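# Install a spool piece between two spring-loaded pipe flanges

## Task

Base positions in the scene frame (metres; heading in degrees counter-clockwise from +x): arm1 at x=+0.55 y=+0.00 z=+0.72 heading +180; arm2 at x=+0.00 y=+0.65 z=+0.72 heading -90; arm3 at x=+0.00 y=-0.65 z=+0.72 heading +90. Put the spool piece in the gap between the two pipe ends so that each of its ends is fully seated inside the raised ring on the flange it faces. The pipe ends are on springs and can be drawn back to open enough room. Use as many arms as you like. The spool must stay in place without any robot holding it. When finished, open the grippers and move the arms away.

## Robot and tools

Robots and cameras. Three identical i2rt Big YAM arms, named arm1, arm2 and arm3. Each has six revolute joints, a two-finger gripper and a wrist camera (arm1_cam_wrist, arm2_cam_wrist, arm3_cam_wrist). A fixed room camera, cam_high, also watches the table. With joints 1 and 6 at zero and the hand level and pointing forward, the wrist camera rides on top of the hand and looks toward the fingertips. The hand reaches roughly 1.0 m from the joint 1 axis at full extension.

Frame. Everything shares one scene frame with its origin on the floor and +z up. The bases sit on the tabletop at z=+0.72 at the positions given in the task. The hand point is midway between the fingertips; its z axis runs along the fingers and the fingers close along its y axis. No hand poses are printed, so placement must be judged from images and joint geometry.

execute_actions. Argument "actions" is a list holding either one action or nothing. An action is an object keyed by robot name; under each name is "joints", an object mapping joint names to absolute targets (not offsets). Each arm has its own set of keys, and you may name any subset of arms and joints. Keys and ranges: joint1_rad -2.879 to 2.879 (rotates the whole arm about its base, positive counter-clockwise seen from above, 0 points the arm along its base heading); joint2_rad 0 to 3.141 (shoulder; 0 holds the upper arm roughly level pointing back, increasing lifts it up and over to the front); joint3_rad 0 to 3.019 (elbow; 0 is fully folded, increasing opens it); joint4_rad -1.692 to 1.57 (hand pitch, positive tips the fingers up); joint5_rad -1.57 to 1.57 (hand yaw, positive toward the arm's right); joint6_rad -2.094 to 2.094 (hand roll, positive clockwise viewed from behind the hand); gripper_m 0 to 0.093 (fingertip gap in metres). Angles are radians. Tolerances for counting a joint as arrived: ±0.045, ±0.14, ±0.09, ±0.055, ±0.03, ±0.035 rad and ±0.003 m. Each finger pad squeezes with up to about 50 to 62 N, less on some grippers. All motions in an action begin at once but may finish at different moments, and joints move at different speeds, so the hand can sweep a wide arc between postures. An arm or joint you leave out may keep driving toward an older target. An unknown key or out-of-range number rejects the entire call and nothing moves. Optional "cameras" lists which images to return (arm1_cam_wrist, arm2_cam_wrist, arm3_cam_wrist, cam_high, or "all"); omitted or null means all, [] means none. An empty action list simply reports state and images.

wait takes "seconds" (0 to 10), commands nothing new and returns state and images. zoom_image takes "camera" and "region" [x0, y0, x1, y1] in pixels of that camera's latest full image, origin top-left, at most 504 by 504, and gives a sharper close-up. finished_scene takes "scene" (the current scene number) and ends that scene irreversibly, reporting success; the goal must still hold at that point.

Reading results. joint_positions gives current joint values. joint_status tells how each commanded joint ended: reached; "off_target" (stopped short and may still push); "contact_stop" or "time_out" (target dropped and joint holds its resting spot, though a timed-out joint may keep a nearby target within 0.375, 0.375, 0.113, 0.225, 0.075, 0.3 rad for joints 1 to 6 and keep pushing, moving on if freed). "joint command not followed", usually with a "cause:" line, means a self- and inter-arm clearance check blocked that arm's joint targets; the gripper part still runs, blocked joints read "not_followed", and the arm may retry those targets on later actions until given passable ones. on_its_own lists joints acting without this call's command; "held at" is the held target, not the position. To relieve a joint that is pushing, command its reported position. Very small target changes may not produce motion. A joint carrying load may sag.

Things to avoid. The arms do not halt on contact and can push hard. Robots pressing hard on each other wreck the run; the clearance check ignores fingers, gripper housings and wrist cameras and may react late, so keep arms well apart. Objects touching robots are fine. Do not knock or push anything out of the work area. Avoid dropping, slipping, slamming or shoving parts. Loose items may occasionally be nudged by outside disturbances. Long hard pushing or holding loads heats motors: MOTOR HOT appears from 85 °C, and at 100 °C that arm goes limp and falls (OVER-TEMPERATURE FAULT), its unmet keys showing "limit_stop_at_motor_heat"; resend the target after it cools. The robot keeps its last command while you deliberate, so do not leave arms straining.

Order of work: inspect with cam_high and zooms, grasp the spool, use other arms to draw back the spring-loaded pipe ends if needed, lower the spool into line, release the pipe ends so both spool ends seat inside the flange rings, open grippers, retreat all arms, confirm visually, then call finished_scene.

Each tool is called in YAML: its name, and indented under it one key for each argument.

## Session

execute_actions:
  actions: []

Scene clock: 0.00 s.
arm1.joint_positions: joint1_rad=-0.111 joint2_rad=+0.527 joint3_rad=+1.361 joint4_rad=-1.473 joint5_rad=-0.126 joint6_rad=+0.178 gripper_m=+0.094
arm1.joint_status: not commanded
arm1.hand: x=+0.3696 y=-0.0120 z=+1.3144 quat_wxyz=(-0.072, -0.887, +0.086, +0.448) (m; scene frame)
arm2.joint_positions: joint1_rad=-0.388 joint2_rad=+0.516 joint3_rad=+1.448 joint4_rad=-1.222 joint5_rad=-0.017 joint6_rad=+0.212 gripper_m=+0.094
arm2.joint_status: not commanded
arm2.hand: x=-0.0629 y=+0.4617 z=+1.3791 quat_wxyz=(-0.392, -0.703, -0.396, +0.443) (m; scene frame)
arm3.joint_positions: joint1_rad=-0.508 joint2_rad=+0.535 joint3_rad=+1.369 joint4_rad=-1.498 joint5_rad=+0.009 joint6_rad=-0.254 gripper_m=+0.094
arm3.joint_status: not commanded
arm3.hand: x=+0.0867 y=-0.4911 z=+1.2922 quat_wxyz=(-0.403, +0.555, -0.707, -0.172) (m; scene frame)
pictures: arm1_cam_wrist, arm2_cam_wrist, arm3_cam_wrist, cam_high
Images, in order (width x height): arm1_cam_wrist 616x616, arm2_cam_wrist 616x616, arm3_cam_wrist 616x616, cam_high 504x504.

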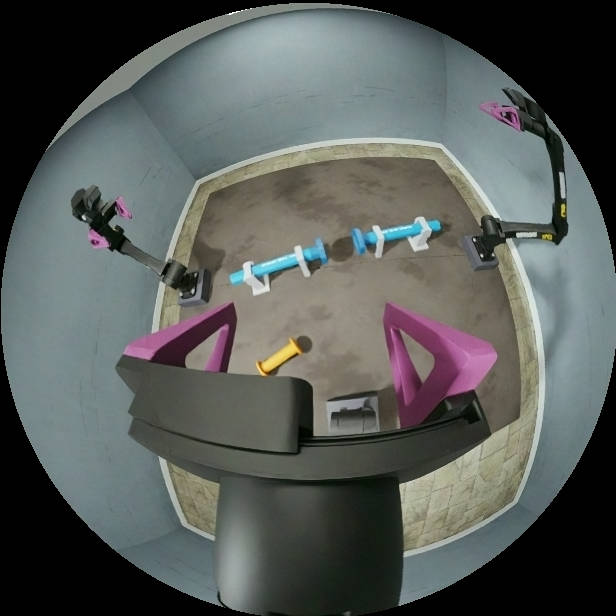

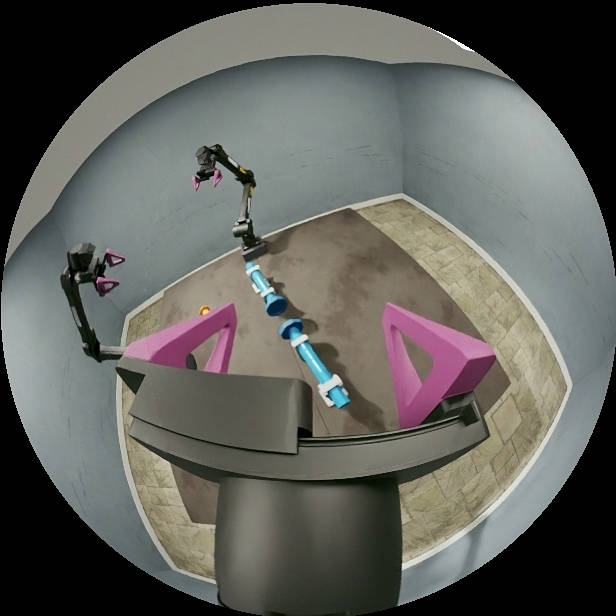

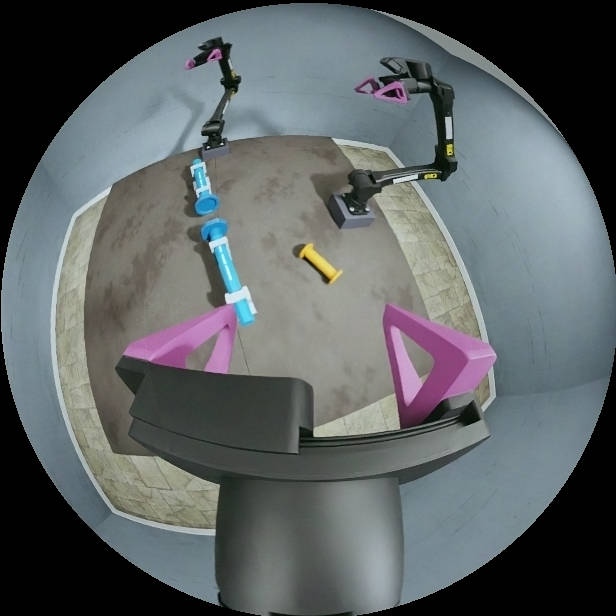

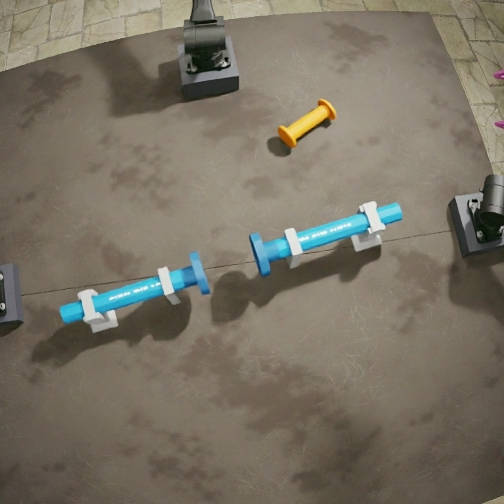

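execute_actions:
  actions:
    - {"arm1":{"joints":{"joint1_rad":-0.83,"joint2_rad":1.3,"joint3_rad":1.1,"joint4_rad":-1.37,"joint5_rad":0,"joint6_rad":0}},"arm2":{"joints":{"joint1_rad":0,"joint2_rad":1.6,"joint3_rad":1.3,"joint4_rad":-1.27,"joint5_rad":0,"joint6_rad":0}},"arm3":{"joints":{"joint1_rad":0,"joint2_rad":1.3,"joint3_rad":0.8,"joint4_rad":-1.07,"joint5_rad":0,"joint6_rad":0}}}

Scene clock: 17.60 s.
arm1.joint_positions: joint1_rad=-0.831 joint2_rad=+1.293 joint3_rad=+1.097 joint4_rad=-1.379 joint5_rad=-0.001 joint6_rad=+0.008 gripper_m=+0.094
arm1.joint_status: all done
arm1.hand: x=+0.3034 y=+0.2546 z=+0.9941 quat_wxyz=(+0.003, -0.919, +0.395, +0.002) (m; scene frame)
arm2.joint_positions: joint1_rad=-0.005 joint2_rad=+1.607 joint3_rad=+1.304 joint4_rad=-1.262 joint5_rad=+0.000 joint6_rad=+0.011 gripper_m=+0.094
arm2.joint_status: all done
arm2.hand: x=+0.0151 y=+0.1785 z=+0.9090 quat_wxyz=(+0.003, -0.699, -0.715, -0.004) (m; scene frame)
arm3.joint_positions: joint1_rad=-0.002 joint2_rad=+1.294 joint3_rad=+0.797 joint4_rad=-1.087 joint5_rad=+0.001 joint6_rad=-0.008 gripper_m=+0.094
arm3.joint_status: all done
arm3.hand: x=-0.0046 y=-0.3341 z=+0.8643 quat_wxyz=(+0.005, +0.716, -0.699, +0.005) (m; scene frame)
pictures: arm1_cam_wrist, arm2_cam_wrist, arm3_cam_wrist, cam_high
Images, in order (width x height): arm1_cam_wrist 616x616, arm2_cam_wrist 616x616, arm3_cam_wrist 616x616, cam_high 504x504.

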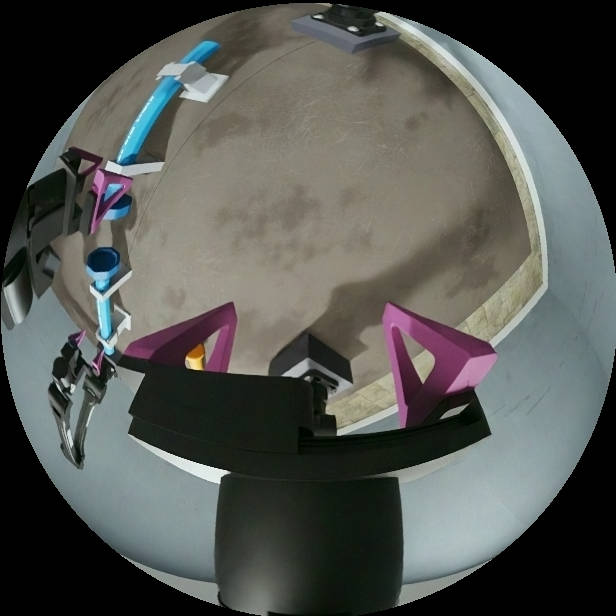

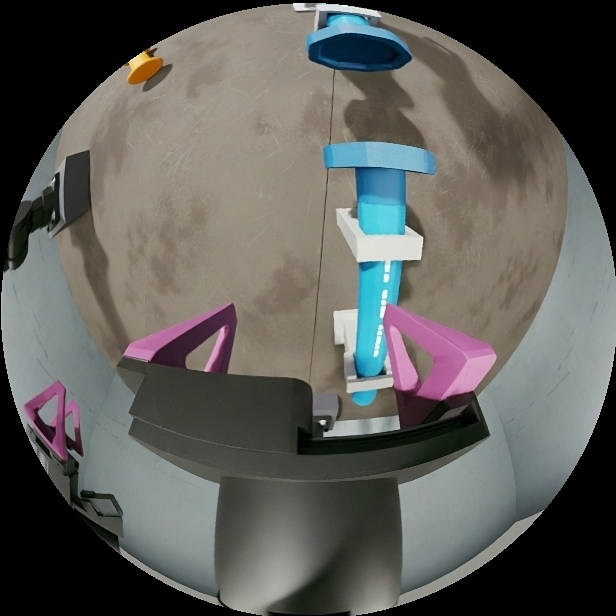

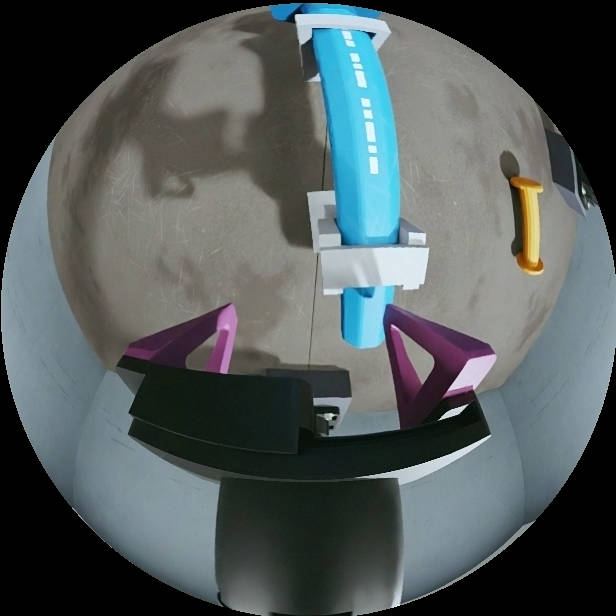

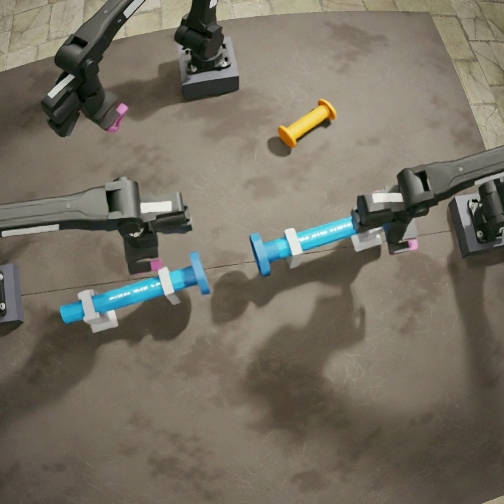

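execute_actions:
  actions:
    - {"arm1":{"joints":{"joint1_rad":0.83,"joint2_rad":1.269,"joint3_rad":0.784,"joint4_rad":-1.085,"joint6_rad":-1.19}},"arm2":{"joints":{"joint1_rad":-0.1,"joint2_rad":1.407,"joint3_rad":1.064,"joint4_rad":-1.227,"joint6_rad":-0.25}},"arm3":{"joints":{"joint1_rad":-0.1,"joint2_rad":1.407,"joint3_rad":1.064,"joint4_rad":-1.227,"joint6_rad":-0.25}}}

Scene clock: 45.93 s.
arm1.joint_positions: joint1_rad=+0.828 joint2_rad=+1.271 joint3_rad=+0.789 joint4_rad=-1.092 joint5_rad=+0.000 joint6_rad=-1.181 gripper_m=+0.094
arm1.joint_status: all done
arm1.hand: x=+0.3451 y=-0.2368 z=+0.8846 quat_wxyz=(+0.005, -0.525, -0.851, -0.006) (m; scene frame)
arm2.joint_positions: joint1_rad=-0.106 joint2_rad=+1.397 joint3_rad=+1.077 joint4_rad=-1.233 joint5_rad=+0.000 joint6_rad=-0.239 gripper_m=+0.094
arm2.joint_status: all done
arm2.hand: x=-0.0268 y=+0.2586 z=+0.9127 quat_wxyz=(-0.001, -0.644, -0.765, +0.001) (m; scene frame)
arm3.joint_positions: joint1_rad=-0.099 joint2_rad=+1.411 joint3_rad=+1.029 joint4_rad=-1.211 joint5_rad=+0.000 joint6_rad=-0.243 gripper_m=+0.094
arm3.joint_status: all done
arm3.hand: x=+0.0309 y=-0.2738 z=+0.9057 quat_wxyz=(+0.009, +0.762, -0.648, +0.007) (m; scene frame)
pictures: arm1_cam_wrist, arm2_cam_wrist, arm3_cam_wrist, cam_high
Images, in order (width x height): arm1_cam_wrist 616x616, arm2_cam_wrist 616x616, arm3_cam_wrist 616x616, cam_high 504x504.

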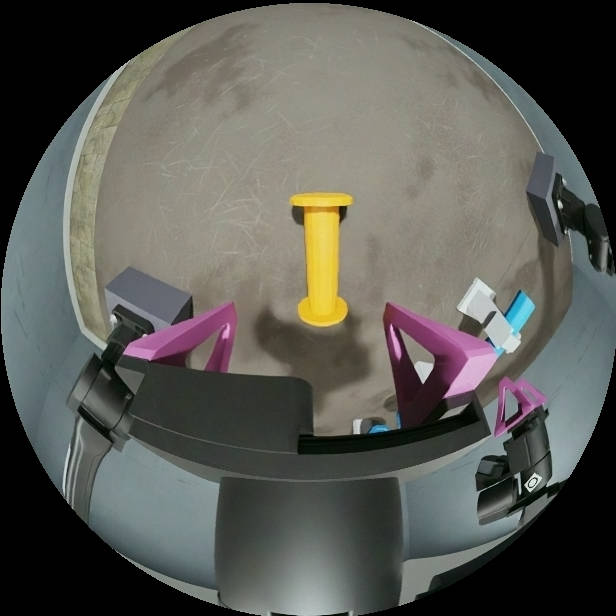

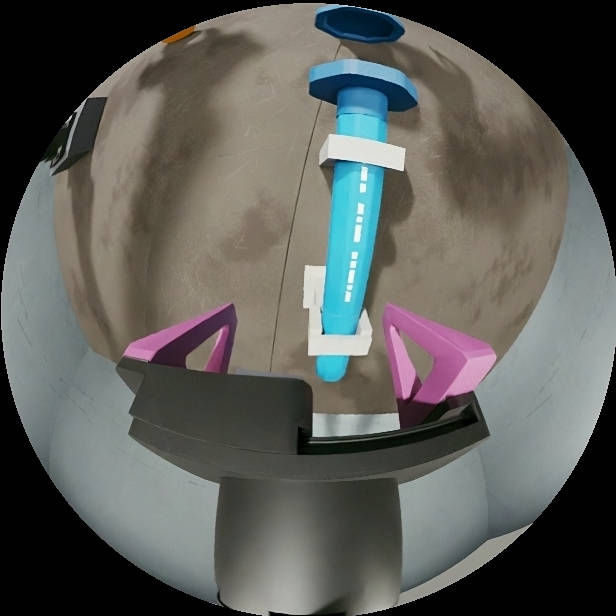

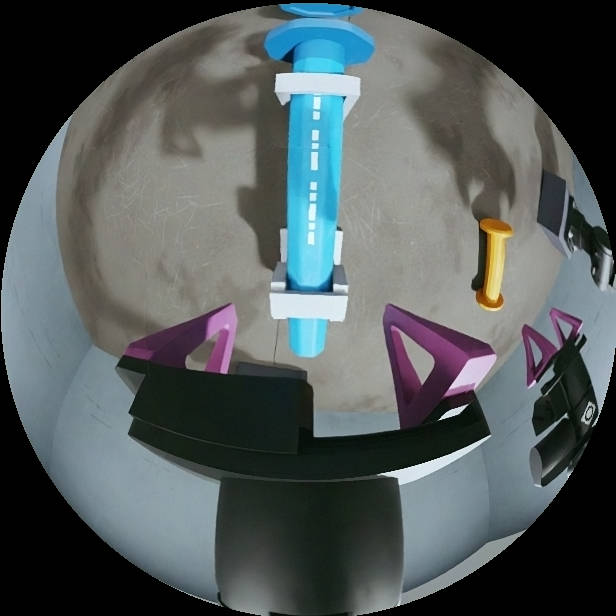

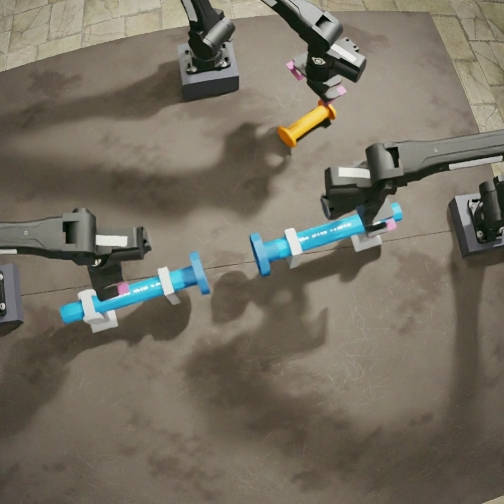

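execute_actions:
  actions:
    - {"arm1":{"joints":{"joint1_rad":0.81,"joint2_rad":1.384,"joint3_rad":0.741,"joint4_rad":-0.927}},"arm2":{"joints":{"joint1_rad":-0.133,"joint2_rad":1.58,"joint3_rad":1.175,"joint4_rad":-1.165,"joint6_rad":-0.28}},"arm3":{"joints":{"joint1_rad":-0.06,"joint2_rad":1.58,"joint3_rad":1.175,"joint4_rad":-1.165,"joint6_rad":-0.21}}}

Scene clock: 57.60 s.
arm1.joint_positions: joint1_rad=+0.820 joint2_rad=+1.388 joint3_rad=+0.744 joint4_rad=-0.941 joint5_rad=+0.000 joint6_rad=-1.182 gripper_m=+0.094
arm1.joint_status: all done
arm1.hand: x=+0.3369 y=-0.2413 z=+0.8352 quat_wxyz=(+0.004, -0.528, -0.849, -0.011) (m; scene frame)
arm2.joint_positions: joint1_rad=-0.122 joint2_rad=+1.590 joint3_rad=+1.127 joint4_rad=-1.170 joint5_rad=+0.000 joint6_rad=-0.269 gripper_m=+0.094
arm2.joint_status: all done
arm2.hand: x=-0.0356 y=+0.2268 z=+0.8548 quat_wxyz=(+0.022, -0.638, -0.769, -0.032) (m; scene frame)
arm3.joint_positions: joint1_rad=-0.067 joint2_rad=+1.587 joint3_rad=+1.135 joint4_rad=-1.175 joint5_rad=+0.000 joint6_rad=-0.217 gripper_m=+0.094
arm3.joint_status: all done
arm3.hand: x=+0.0211 y=-0.2246 z=+0.8749 quat_wxyz=(+0.022, +0.764, -0.645, +0.017) (m; scene frame)
pictures: arm1_cam_wrist, arm2_cam_wrist, arm3_cam_wrist, cam_high
Images, in order (width x height): arm1_cam_wrist 616x616, arm2_cam_wrist 616x616, arm3_cam_wrist 616x616, cam_high 504x504.

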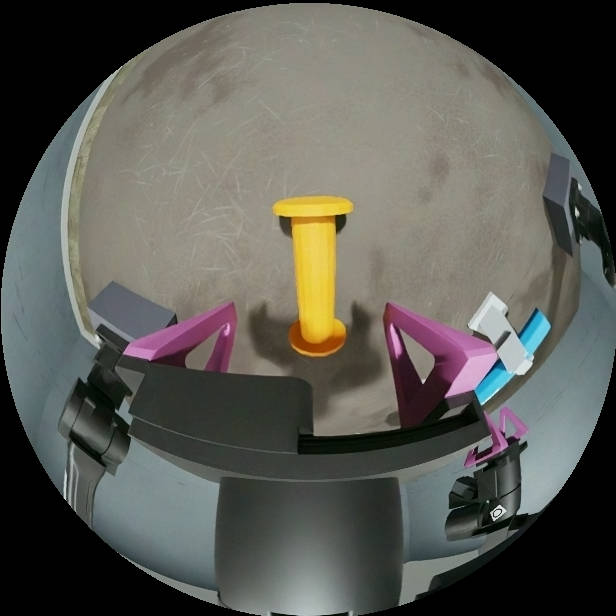

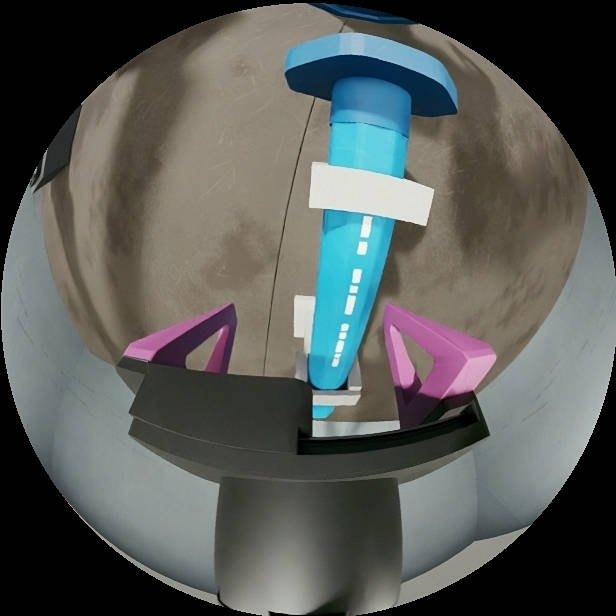

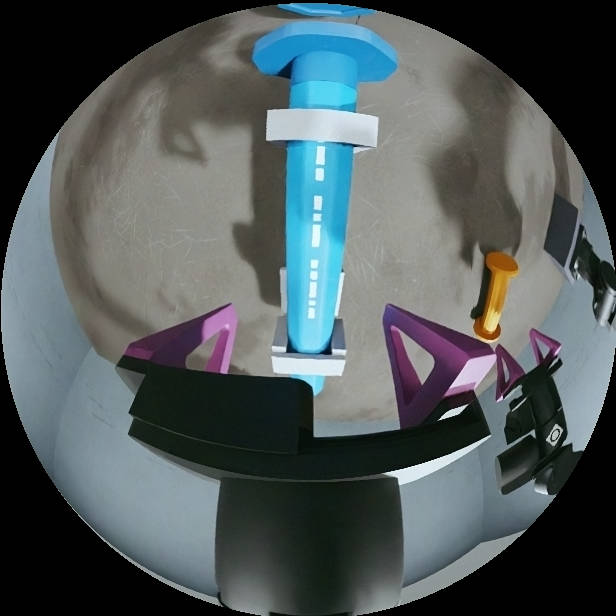

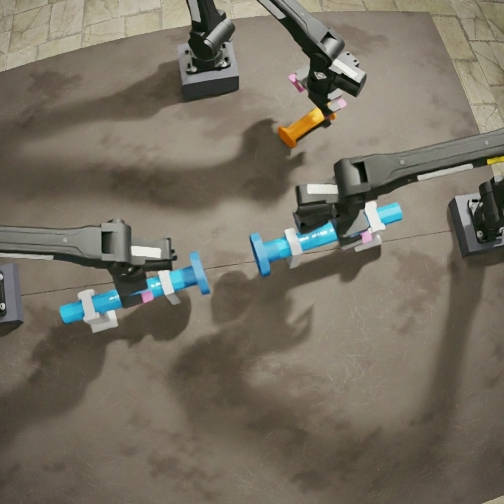

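execute_actions:
  actions:
    - {"arm1":{"joints":{"joint2_rad":1.522,"joint3_rad":0.685,"joint4_rad":-0.733}},"arm2":{"joints":{"joint1_rad":-0.17,"joint3_rad":1.03,"joint4_rad":-1.02}},"arm3":{"joints":{"joint3_rad":1.03,"joint4_rad":-1.02}}}

Scene clock: 65.47 s.
arm1.joint_positions: joint1_rad=+0.820 joint2_rad=+1.527 joint3_rad=+0.687 joint4_rad=-0.747 joint5_rad=+0.000 joint6_rad=-1.182 gripper_m=+0.094
arm1.joint_status: all done
arm1.hand: x=+0.3350 y=-0.2424 z=+0.7768 quat_wxyz=(+0.004, -0.528, -0.849, -0.012) (m; scene frame)
arm2.joint_positions: joint1_rad=-0.165 joint2_rad=+1.582 joint3_rad=+1.036 joint4_rad=-1.030 joint5_rad=+0.000 joint6_rad=-0.270 gripper_m=+0.094
arm2.joint_status: all done
arm2.hand: x=-0.0530 y=+0.2335 z=+0.8269 quat_wxyz=(+0.006, -0.654, -0.756, -0.009) (m; scene frame)
arm3.joint_positions: joint1_rad=-0.067 joint2_rad=+1.584 joint3_rad=+1.032 joint4_rad=-1.038 joint5_rad=+0.000 joint6_rad=-0.217 gripper_m=+0.094
arm3.joint_status: all done
arm3.hand: x=+0.0206 y=-0.2351 z=+0.8412 quat_wxyz=(+0.007, +0.764, -0.645, +0.006) (m; scene frame)
pictures: arm1_cam_wrist, arm2_cam_wrist, arm3_cam_wrist, cam_high
Images, in order (width x height): arm1_cam_wrist 616x616, arm2_cam_wrist 616x616, arm3_cam_wrist 616x616, cam_high 504x504.

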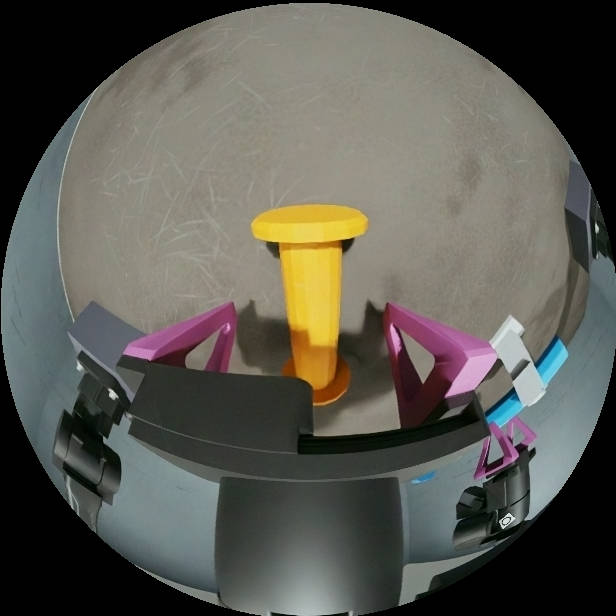

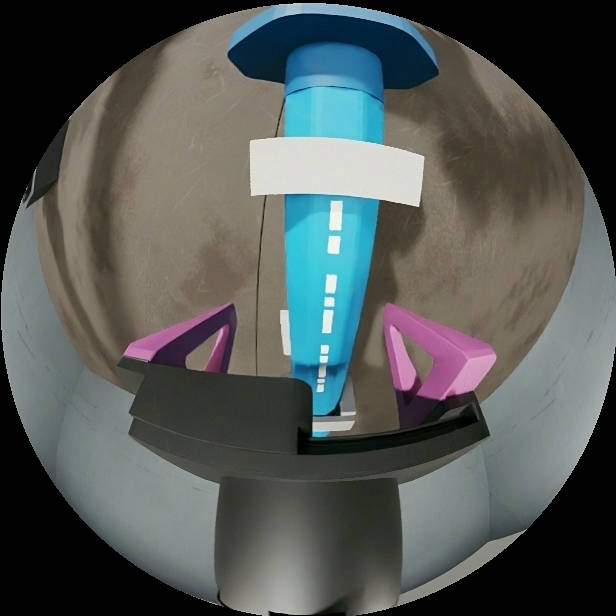

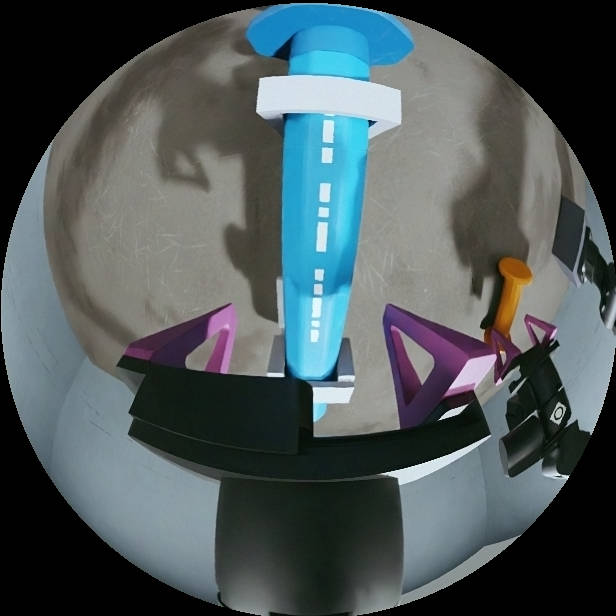

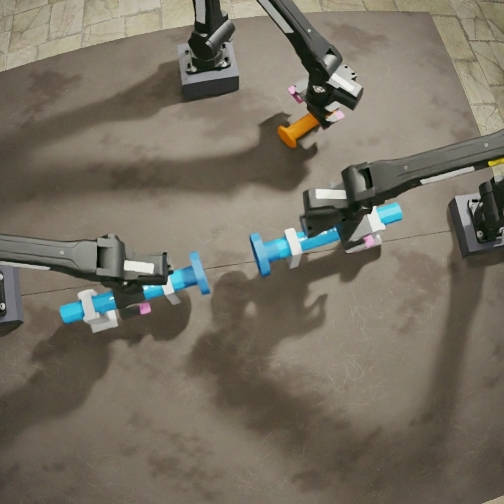

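execute_actions:
  actions:
    - {"arm1":{"joints":{"joint2_rad":1.575,"joint3_rad":0.66,"joint4_rad":-0.64}},"arm2":{"joints":{"joint2_rad":1.65,"joint4_rad":-0.94}},"arm3":{"joints":{"joint2_rad":1.675,"joint4_rad":-0.915}}}

Scene clock: 72.33 s.
arm1.joint_positions: joint1_rad=+0.820 joint2_rad=+1.567 joint3_rad=+0.665 joint4_rad=-0.655 joint5_rad=+0.000 joint6_rad=-1.182 gripper_m=+0.094
arm1.joint_status: all done
arm1.hand: x=+0.3320 y=-0.2455 z=+0.7591 quat_wxyz=(+0.006, -0.528, -0.849, +0.003) (m; scene frame)
arm2.joint_positions: joint1_rad=-0.165 joint2_rad=+1.651 joint3_rad=+1.036 joint4_rad=-0.950 joint5_rad=+0.000 joint6_rad=-0.270 gripper_m=+0.094
arm2.joint_status: all done
arm2.hand: x=-0.0548 y=+0.2198 z=+0.7991 quat_wxyz=(+0.003, -0.654, -0.756, -0.004) (m; scene frame)
arm3.joint_positions: joint1_rad=-0.067 joint2_rad=+1.681 joint3_rad=+1.032 joint4_rad=-0.932 joint5_rad=+0.000 joint6_rad=-0.217 gripper_m=+0.094
arm3.joint_status: all done
arm3.hand: x=+0.0214 y=-0.2176 z=+0.8019 quat_wxyz=(+0.004, +0.764, -0.645, +0.003) (m; scene frame)
pictures: arm1_cam_wrist, arm2_cam_wrist, arm3_cam_wrist, cam_high
Images, in order (width x height): arm1_cam_wrist 616x616, arm2_cam_wrist 616x616, arm3_cam_wrist 616x616, cam_high 504x504.

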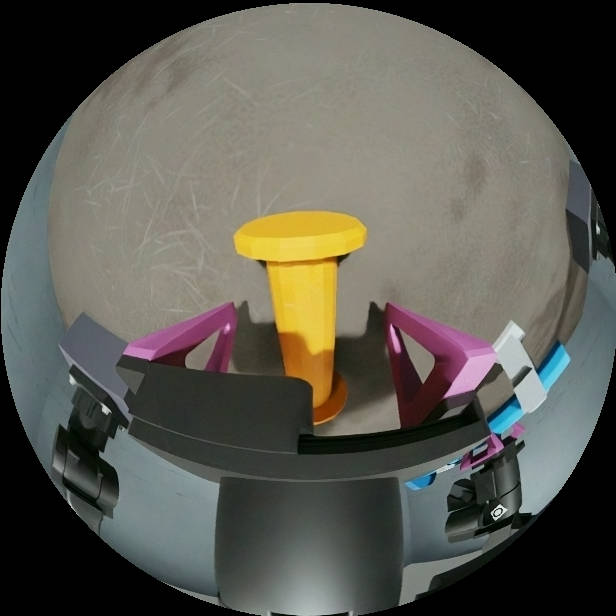

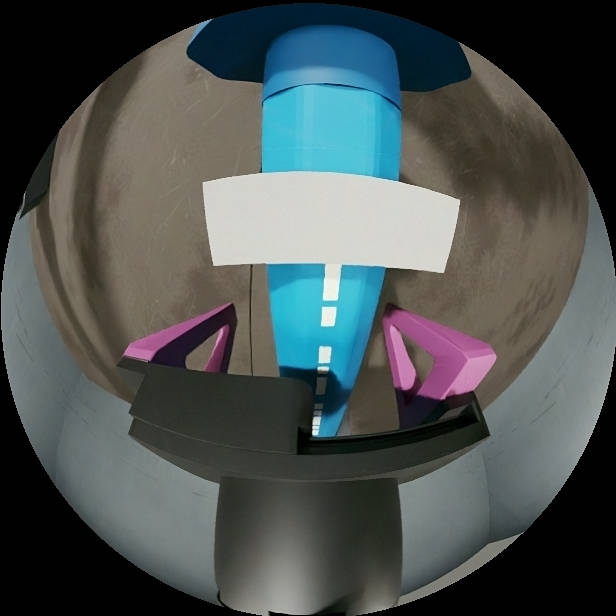

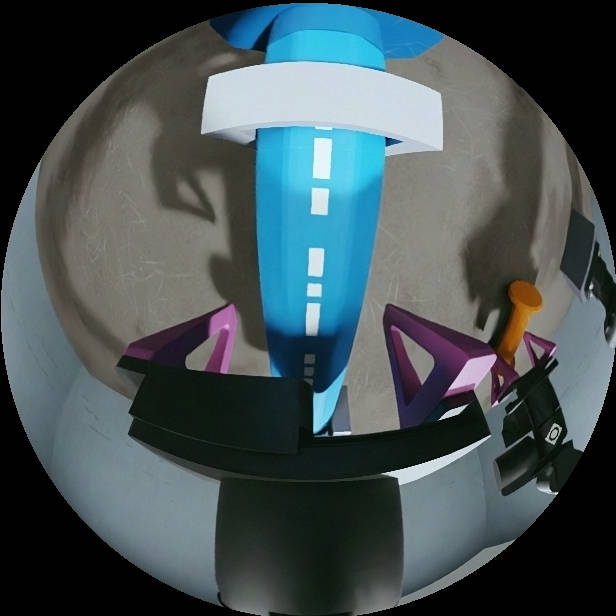

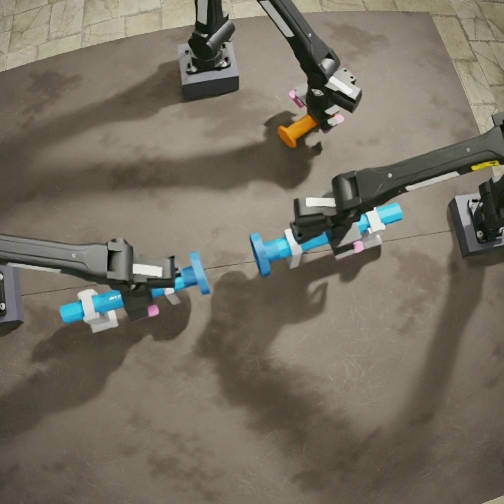

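execute_actions:
  actions:
    - {"arm1":{"joints":{"joint2_rad":1.61,"joint3_rad":0.66,"joint4_rad":-0.61}},"arm2":{"joints":{"gripper_m":0.0}},"arm3":{"joints":{"gripper_m":0.0}}}

execute_actions:
  actions:
    - {"arm1":{"joints":{"gripper_m":0.0}}}

Scene clock: 76.73 s.
arm1.joint_positions: joint1_rad=+0.820 joint2_rad=+1.599 joint3_rad=+0.665 joint4_rad=-0.625 joint5_rad=+0.000 joint6_rad=-1.182 gripper_m=+0.094
arm1.joint_status: all done
arm1.hand: x=+0.3308 y=-0.2467 z=+0.7493 quat_wxyz=(+0.006, -0.528, -0.849, +0.002) (m; scene frame)
arm2.joint_positions: joint1_rad=-0.172 joint2_rad=+1.651 joint3_rad=+1.036 joint4_rad=-0.944 joint5_rad=+0.007 joint6_rad=-0.270 gripper_m=+0.038
arm2.joint_status: gripper_m off_target (ended at +0.038, target +0.000)
arm2.hand: x=-0.0594 y=+0.2190 z=+0.7988 quat_wxyz=(+0.004, -0.657, -0.754, +0.001) (m; scene frame)
arm3.joint_positions: joint1_rad=-0.067 joint2_rad=+1.681 joint3_rad=+1.032 joint4_rad=-0.931 joint5_rad=+0.000 joint6_rad=-0.203 gripper_m=+0.039
arm3.joint_status: gripper_m off_target (ended at +0.039, target +0.000)
arm3.hand: x=+0.0214 y=-0.2174 z=+0.8019 quat_wxyz=(+0.003, +0.760, -0.650, +0.003) (m; scene frame)
pictures: arm1_cam_wrist, arm2_cam_wrist, arm3_cam_wrist, cam_high
Images, in order (width x height): arm1_cam_wrist 616x616, arm2_cam_wrist 616x616, arm3_cam_wrist 616x616, cam_high 504x504.

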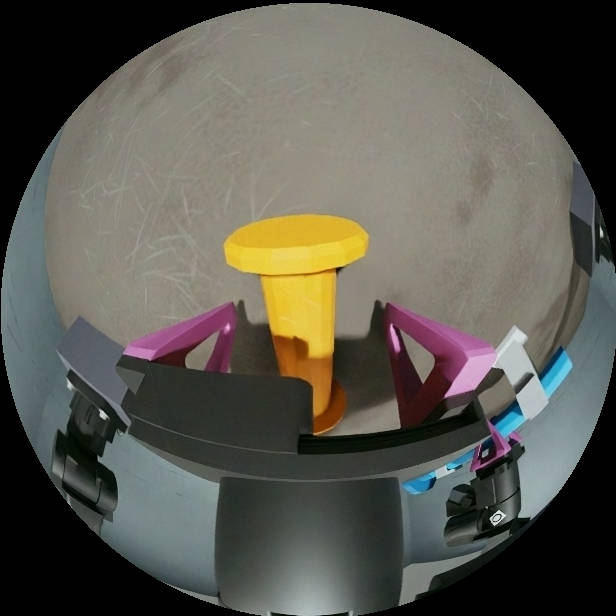

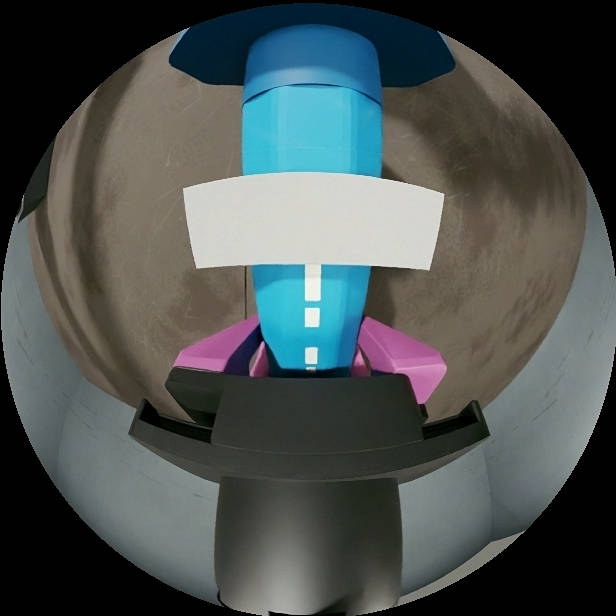

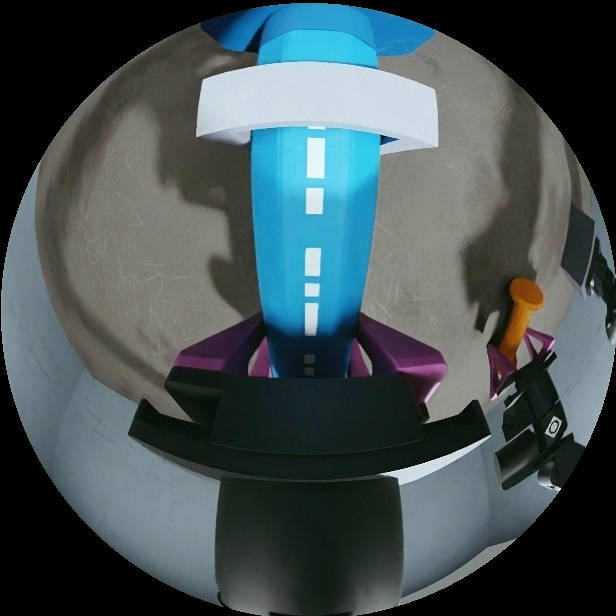

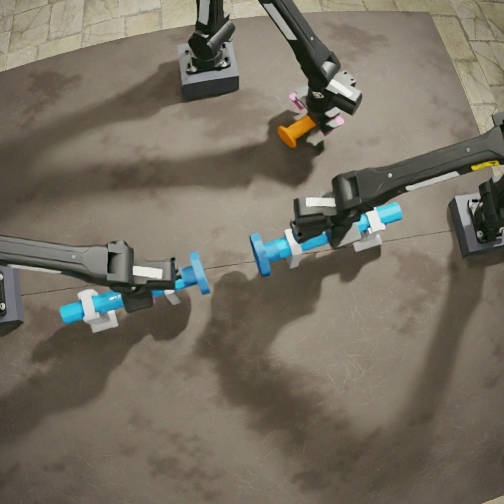

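Scene clock: 77.47 s.
arm1.joint_positions: joint1_rad=+0.819 joint2_rad=+1.599 joint3_rad=+0.664 joint4_rad=-0.623 joint5_rad=-0.001 joint6_rad=-1.183 gripper_m=+0.035
arm1.joint_status: gripper_m off_target (ended at +0.035, target +0.000)
arm1.hand: x=+0.3307 y=-0.2467 z=+0.7490 quat_wxyz=(+0.006, -0.528, -0.849, +0.002) (m; scene frame)
arm2.joint_positions: joint1_rad=-0.172 joint2_rad=+1.651 joint3_rad=+1.036 joint4_rad=-0.944 joint5_rad=+0.007 joint6_rad=-0.270 gripper_m=+0.038
arm2.joint_status: not commanded
arm2.hand: x=-0.0594 y=+0.2190 z=+0.7988 quat_wxyz=(+0.004, -0.657, -0.754, +0.001) (m; scene frame)
arm3.joint_positions: joint1_rad=-0.067 joint2_rad=+1.681 joint3_rad=+1.032 joint4_rad=-0.931 joint5_rad=+0.000 joint6_rad=-0.203 gripper_m=+0.039
arm3.joint_status: not commanded
arm3.hand: x=+0.0214 y=-0.2174 z=+0.8019 quat_wxyz=(+0.003, +0.760, -0.650, +0.003) (m; scene frame)
pictures: arm1_cam_wrist, arm2_cam_wrist, arm3_cam_wrist, cam_high
Images, in order (width x height): arm1_cam_wrist 616x616, arm2_cam_wrist 616x616, arm3_cam_wrist 616x616, cam_high 504x504.

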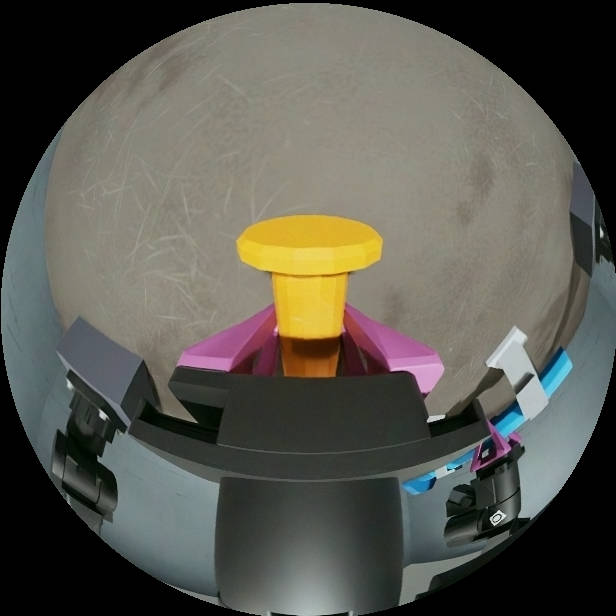

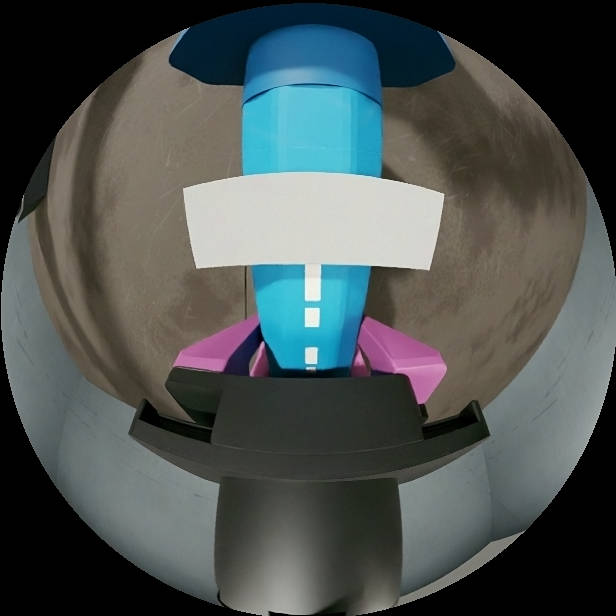

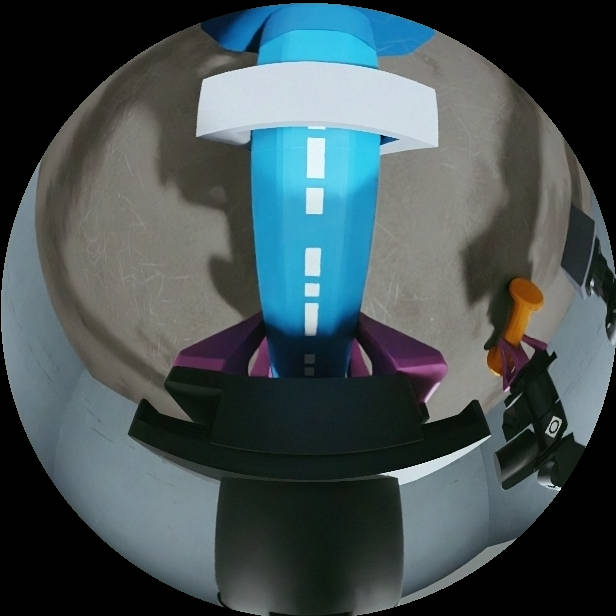

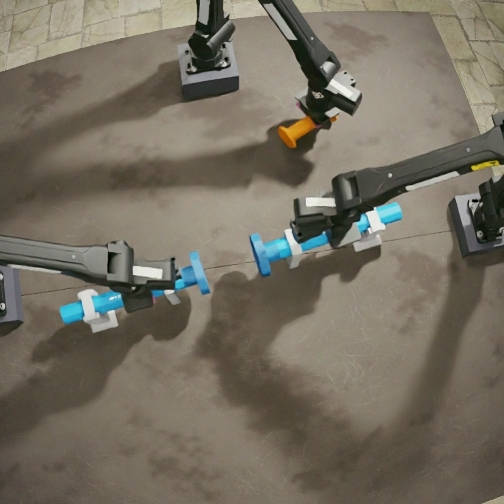

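execute_actions:
  actions:
    - {"arm1":{"joints":{"joint2_rad":1.2,"joint3_rad":0.86,"joint4_rad":-1.23}},"arm2":{"joints":{"joint1_rad":-0.165,"joint2_rad":1.578,"joint3_rad":0.928,"joint4_rad":-0.91}},"arm3":{"joints":{"joint1_rad":-0.075,"joint2_rad":1.608,"joint3_rad":0.924,"joint4_rad":-0.896}}}

Scene clock: 85.87 s.
arm1.joint_positions: joint1_rad=+0.819 joint2_rad=+1.196 joint3_rad=+0.839 joint4_rad=-1.217 joint5_rad=-0.001 joint6_rad=-1.183 gripper_m=+0.035
arm1.joint_status: all done
arm1.hand: x=+0.3492 y=-0.2287 z=+0.9237 quat_wxyz=(+0.005, -0.528, -0.849, -0.005) (m; scene frame)
arm2.joint_positions: joint1_rad=-0.174 joint2_rad=+1.605 joint3_rad=+0.974 joint4_rad=-0.876 joint5_rad=+0.013 joint6_rad=-0.265 gripper_m=+0.038
arm2.joint_status: all done
arm2.hand: x=-0.0602 y=+0.2270 z=+0.7988 quat_wxyz=(-0.007, -0.660, -0.751, +0.024) (m; scene frame)
arm3.joint_positions: joint1_rad=-0.070 joint2_rad=+1.628 joint3_rad=+0.963 joint4_rad=-0.874 joint5_rad=+0.003 joint6_rad=-0.191 gripper_m=+0.039
arm3.joint_status: all done
arm3.hand: x=+0.0227 y=-0.2311 z=+0.8019 quat_wxyz=(-0.013, +0.754, -0.656, -0.008) (m; scene frame)
pictures: arm1_cam_wrist, arm2_cam_wrist, arm3_cam_wrist, cam_high
Images, in order (width x height): arm1_cam_wrist 616x616, arm2_cam_wrist 616x616, arm3_cam_wrist 616x616, cam_high 504x504.

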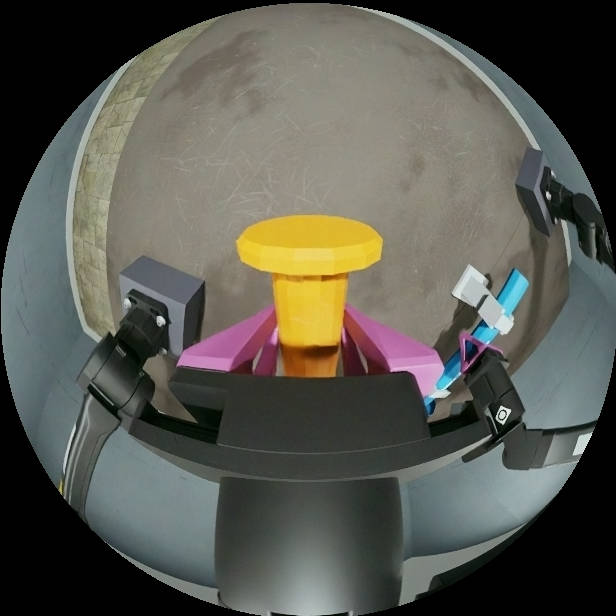

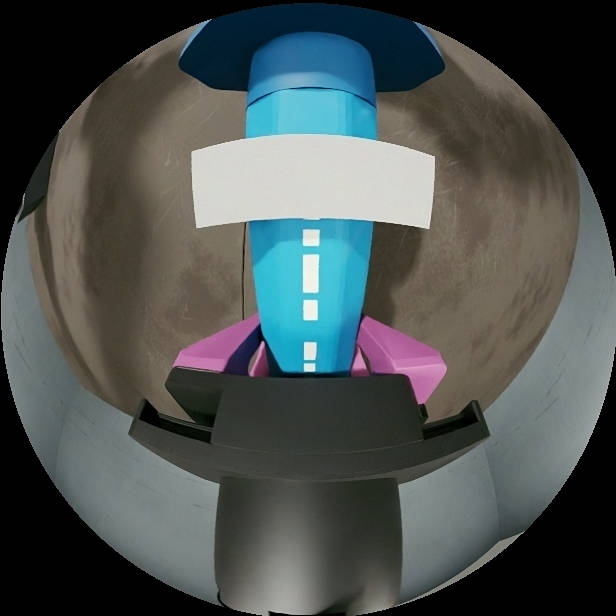

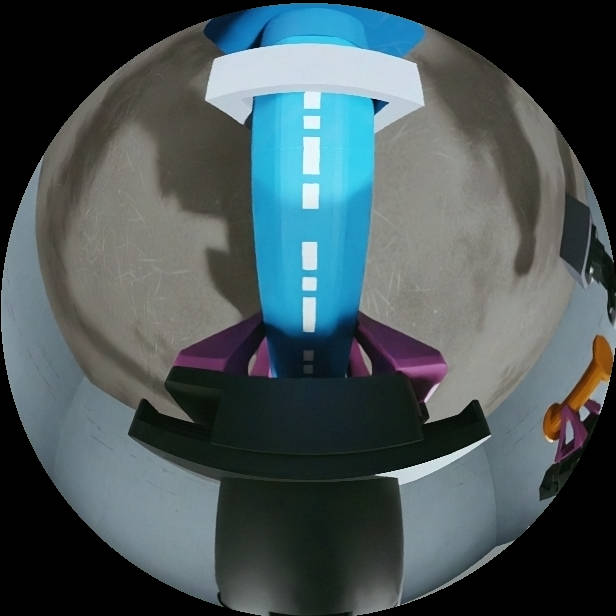

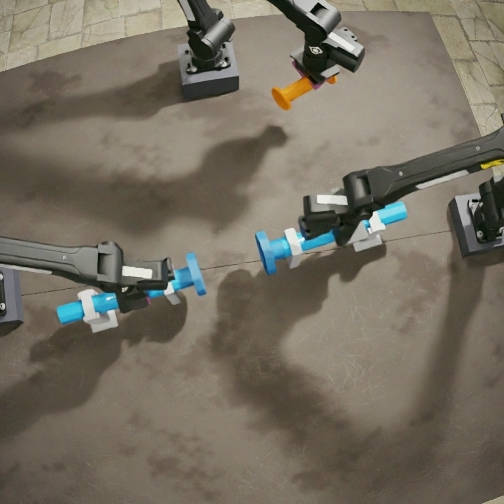

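execute_actions:
  actions:
    - {"arm1":{"joints":{"joint1_rad":0.0,"joint2_rad":1.418,"joint3_rad":1.2,"joint4_rad":-1.31,"joint6_rad":-1.72}},"arm2":{"joints":{"joint2_rad":1.5,"joint3_rad":0.81,"joint4_rad":-0.92}},"arm3":{"joints":{"joint2_rad":1.53,"joint3_rad":0.81,"joint4_rad":-0.9}}}

Scene clock: 93.70 s.
arm1.joint_positions: joint1_rad=-0.003 joint2_rad=+1.436 joint3_rad=+1.160 joint4_rad=-1.301 joint5_rad=+0.000 joint6_rad=-1.711 gripper_m=+0.035
arm1.joint_status: all done
arm1.hand: x=+0.1464 y=-0.0113 z=+0.9638 quat_wxyz=(+0.004, -0.646, -0.763, -0.005) (m; scene frame)
arm2.joint_positions: joint1_rad=-0.181 joint2_rad=+1.551 joint3_rad=+0.901 joint4_rad=-0.814 joint5_rad=+0.020 joint6_rad=-0.271 gripper_m=+0.038
arm2.joint_status: joint3_rad time_out (moved -0.073 of -0.164); joint4_rad time_out (moved +0.062 of -0.044); the others done
arm2.on_its_own: joint3_rad reads +0.901 and still pushes toward +0.810 since a time_out; joint4_rad reads -0.814 and still pushes toward -0.920 since a time_out
arm2.hand: x=-0.0622 y=+0.2419 z=+0.7978 quat_wxyz=(-0.016, -0.660, -0.750, +0.044) (m; scene frame)
arm3.joint_positions: joint1_rad=-0.073 joint2_rad=+1.576 joint3_rad=+0.894 joint4_rad=-0.803 joint5_rad=+0.007 joint6_rad=-0.187 gripper_m=+0.039
arm3.joint_status: joint4_rad time_out (moved +0.071 of -0.026); the others done
arm3.on_its_own: joint4_rad reads -0.803 and still pushes toward -0.900 since a time_out
arm3.hand: x=+0.0240 y=-0.2414 z=+0.8018 quat_wxyz=(-0.036, +0.752, -0.658, -0.024) (m; scene frame)
pictures: arm1_cam_wrist, arm2_cam_wrist, arm3_cam_wrist, cam_high
Images, in order (width x height): arm1_cam_wrist 616x616, arm2_cam_wrist 616x616, arm3_cam_wrist 616x616, cam_high 504x504.

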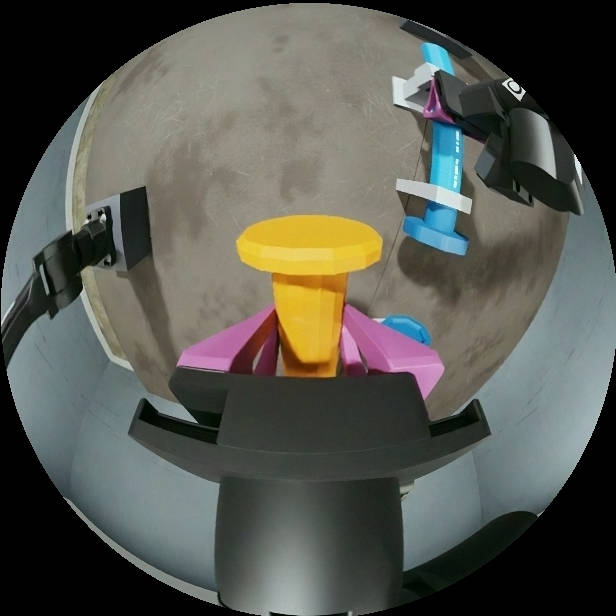

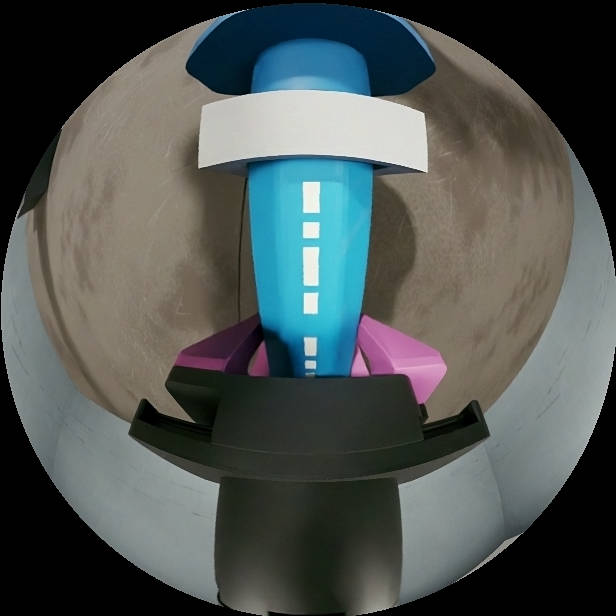

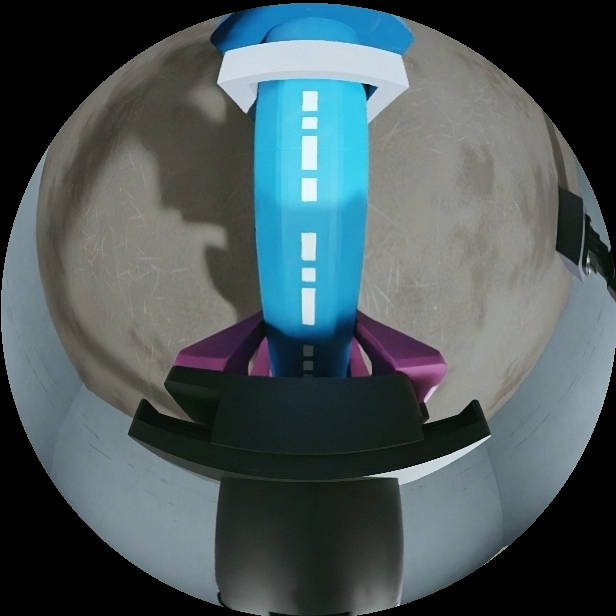

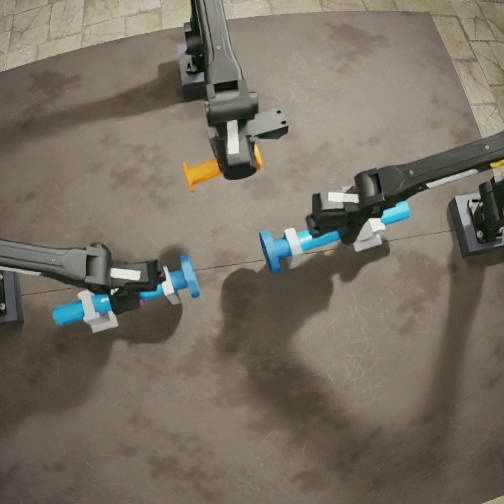

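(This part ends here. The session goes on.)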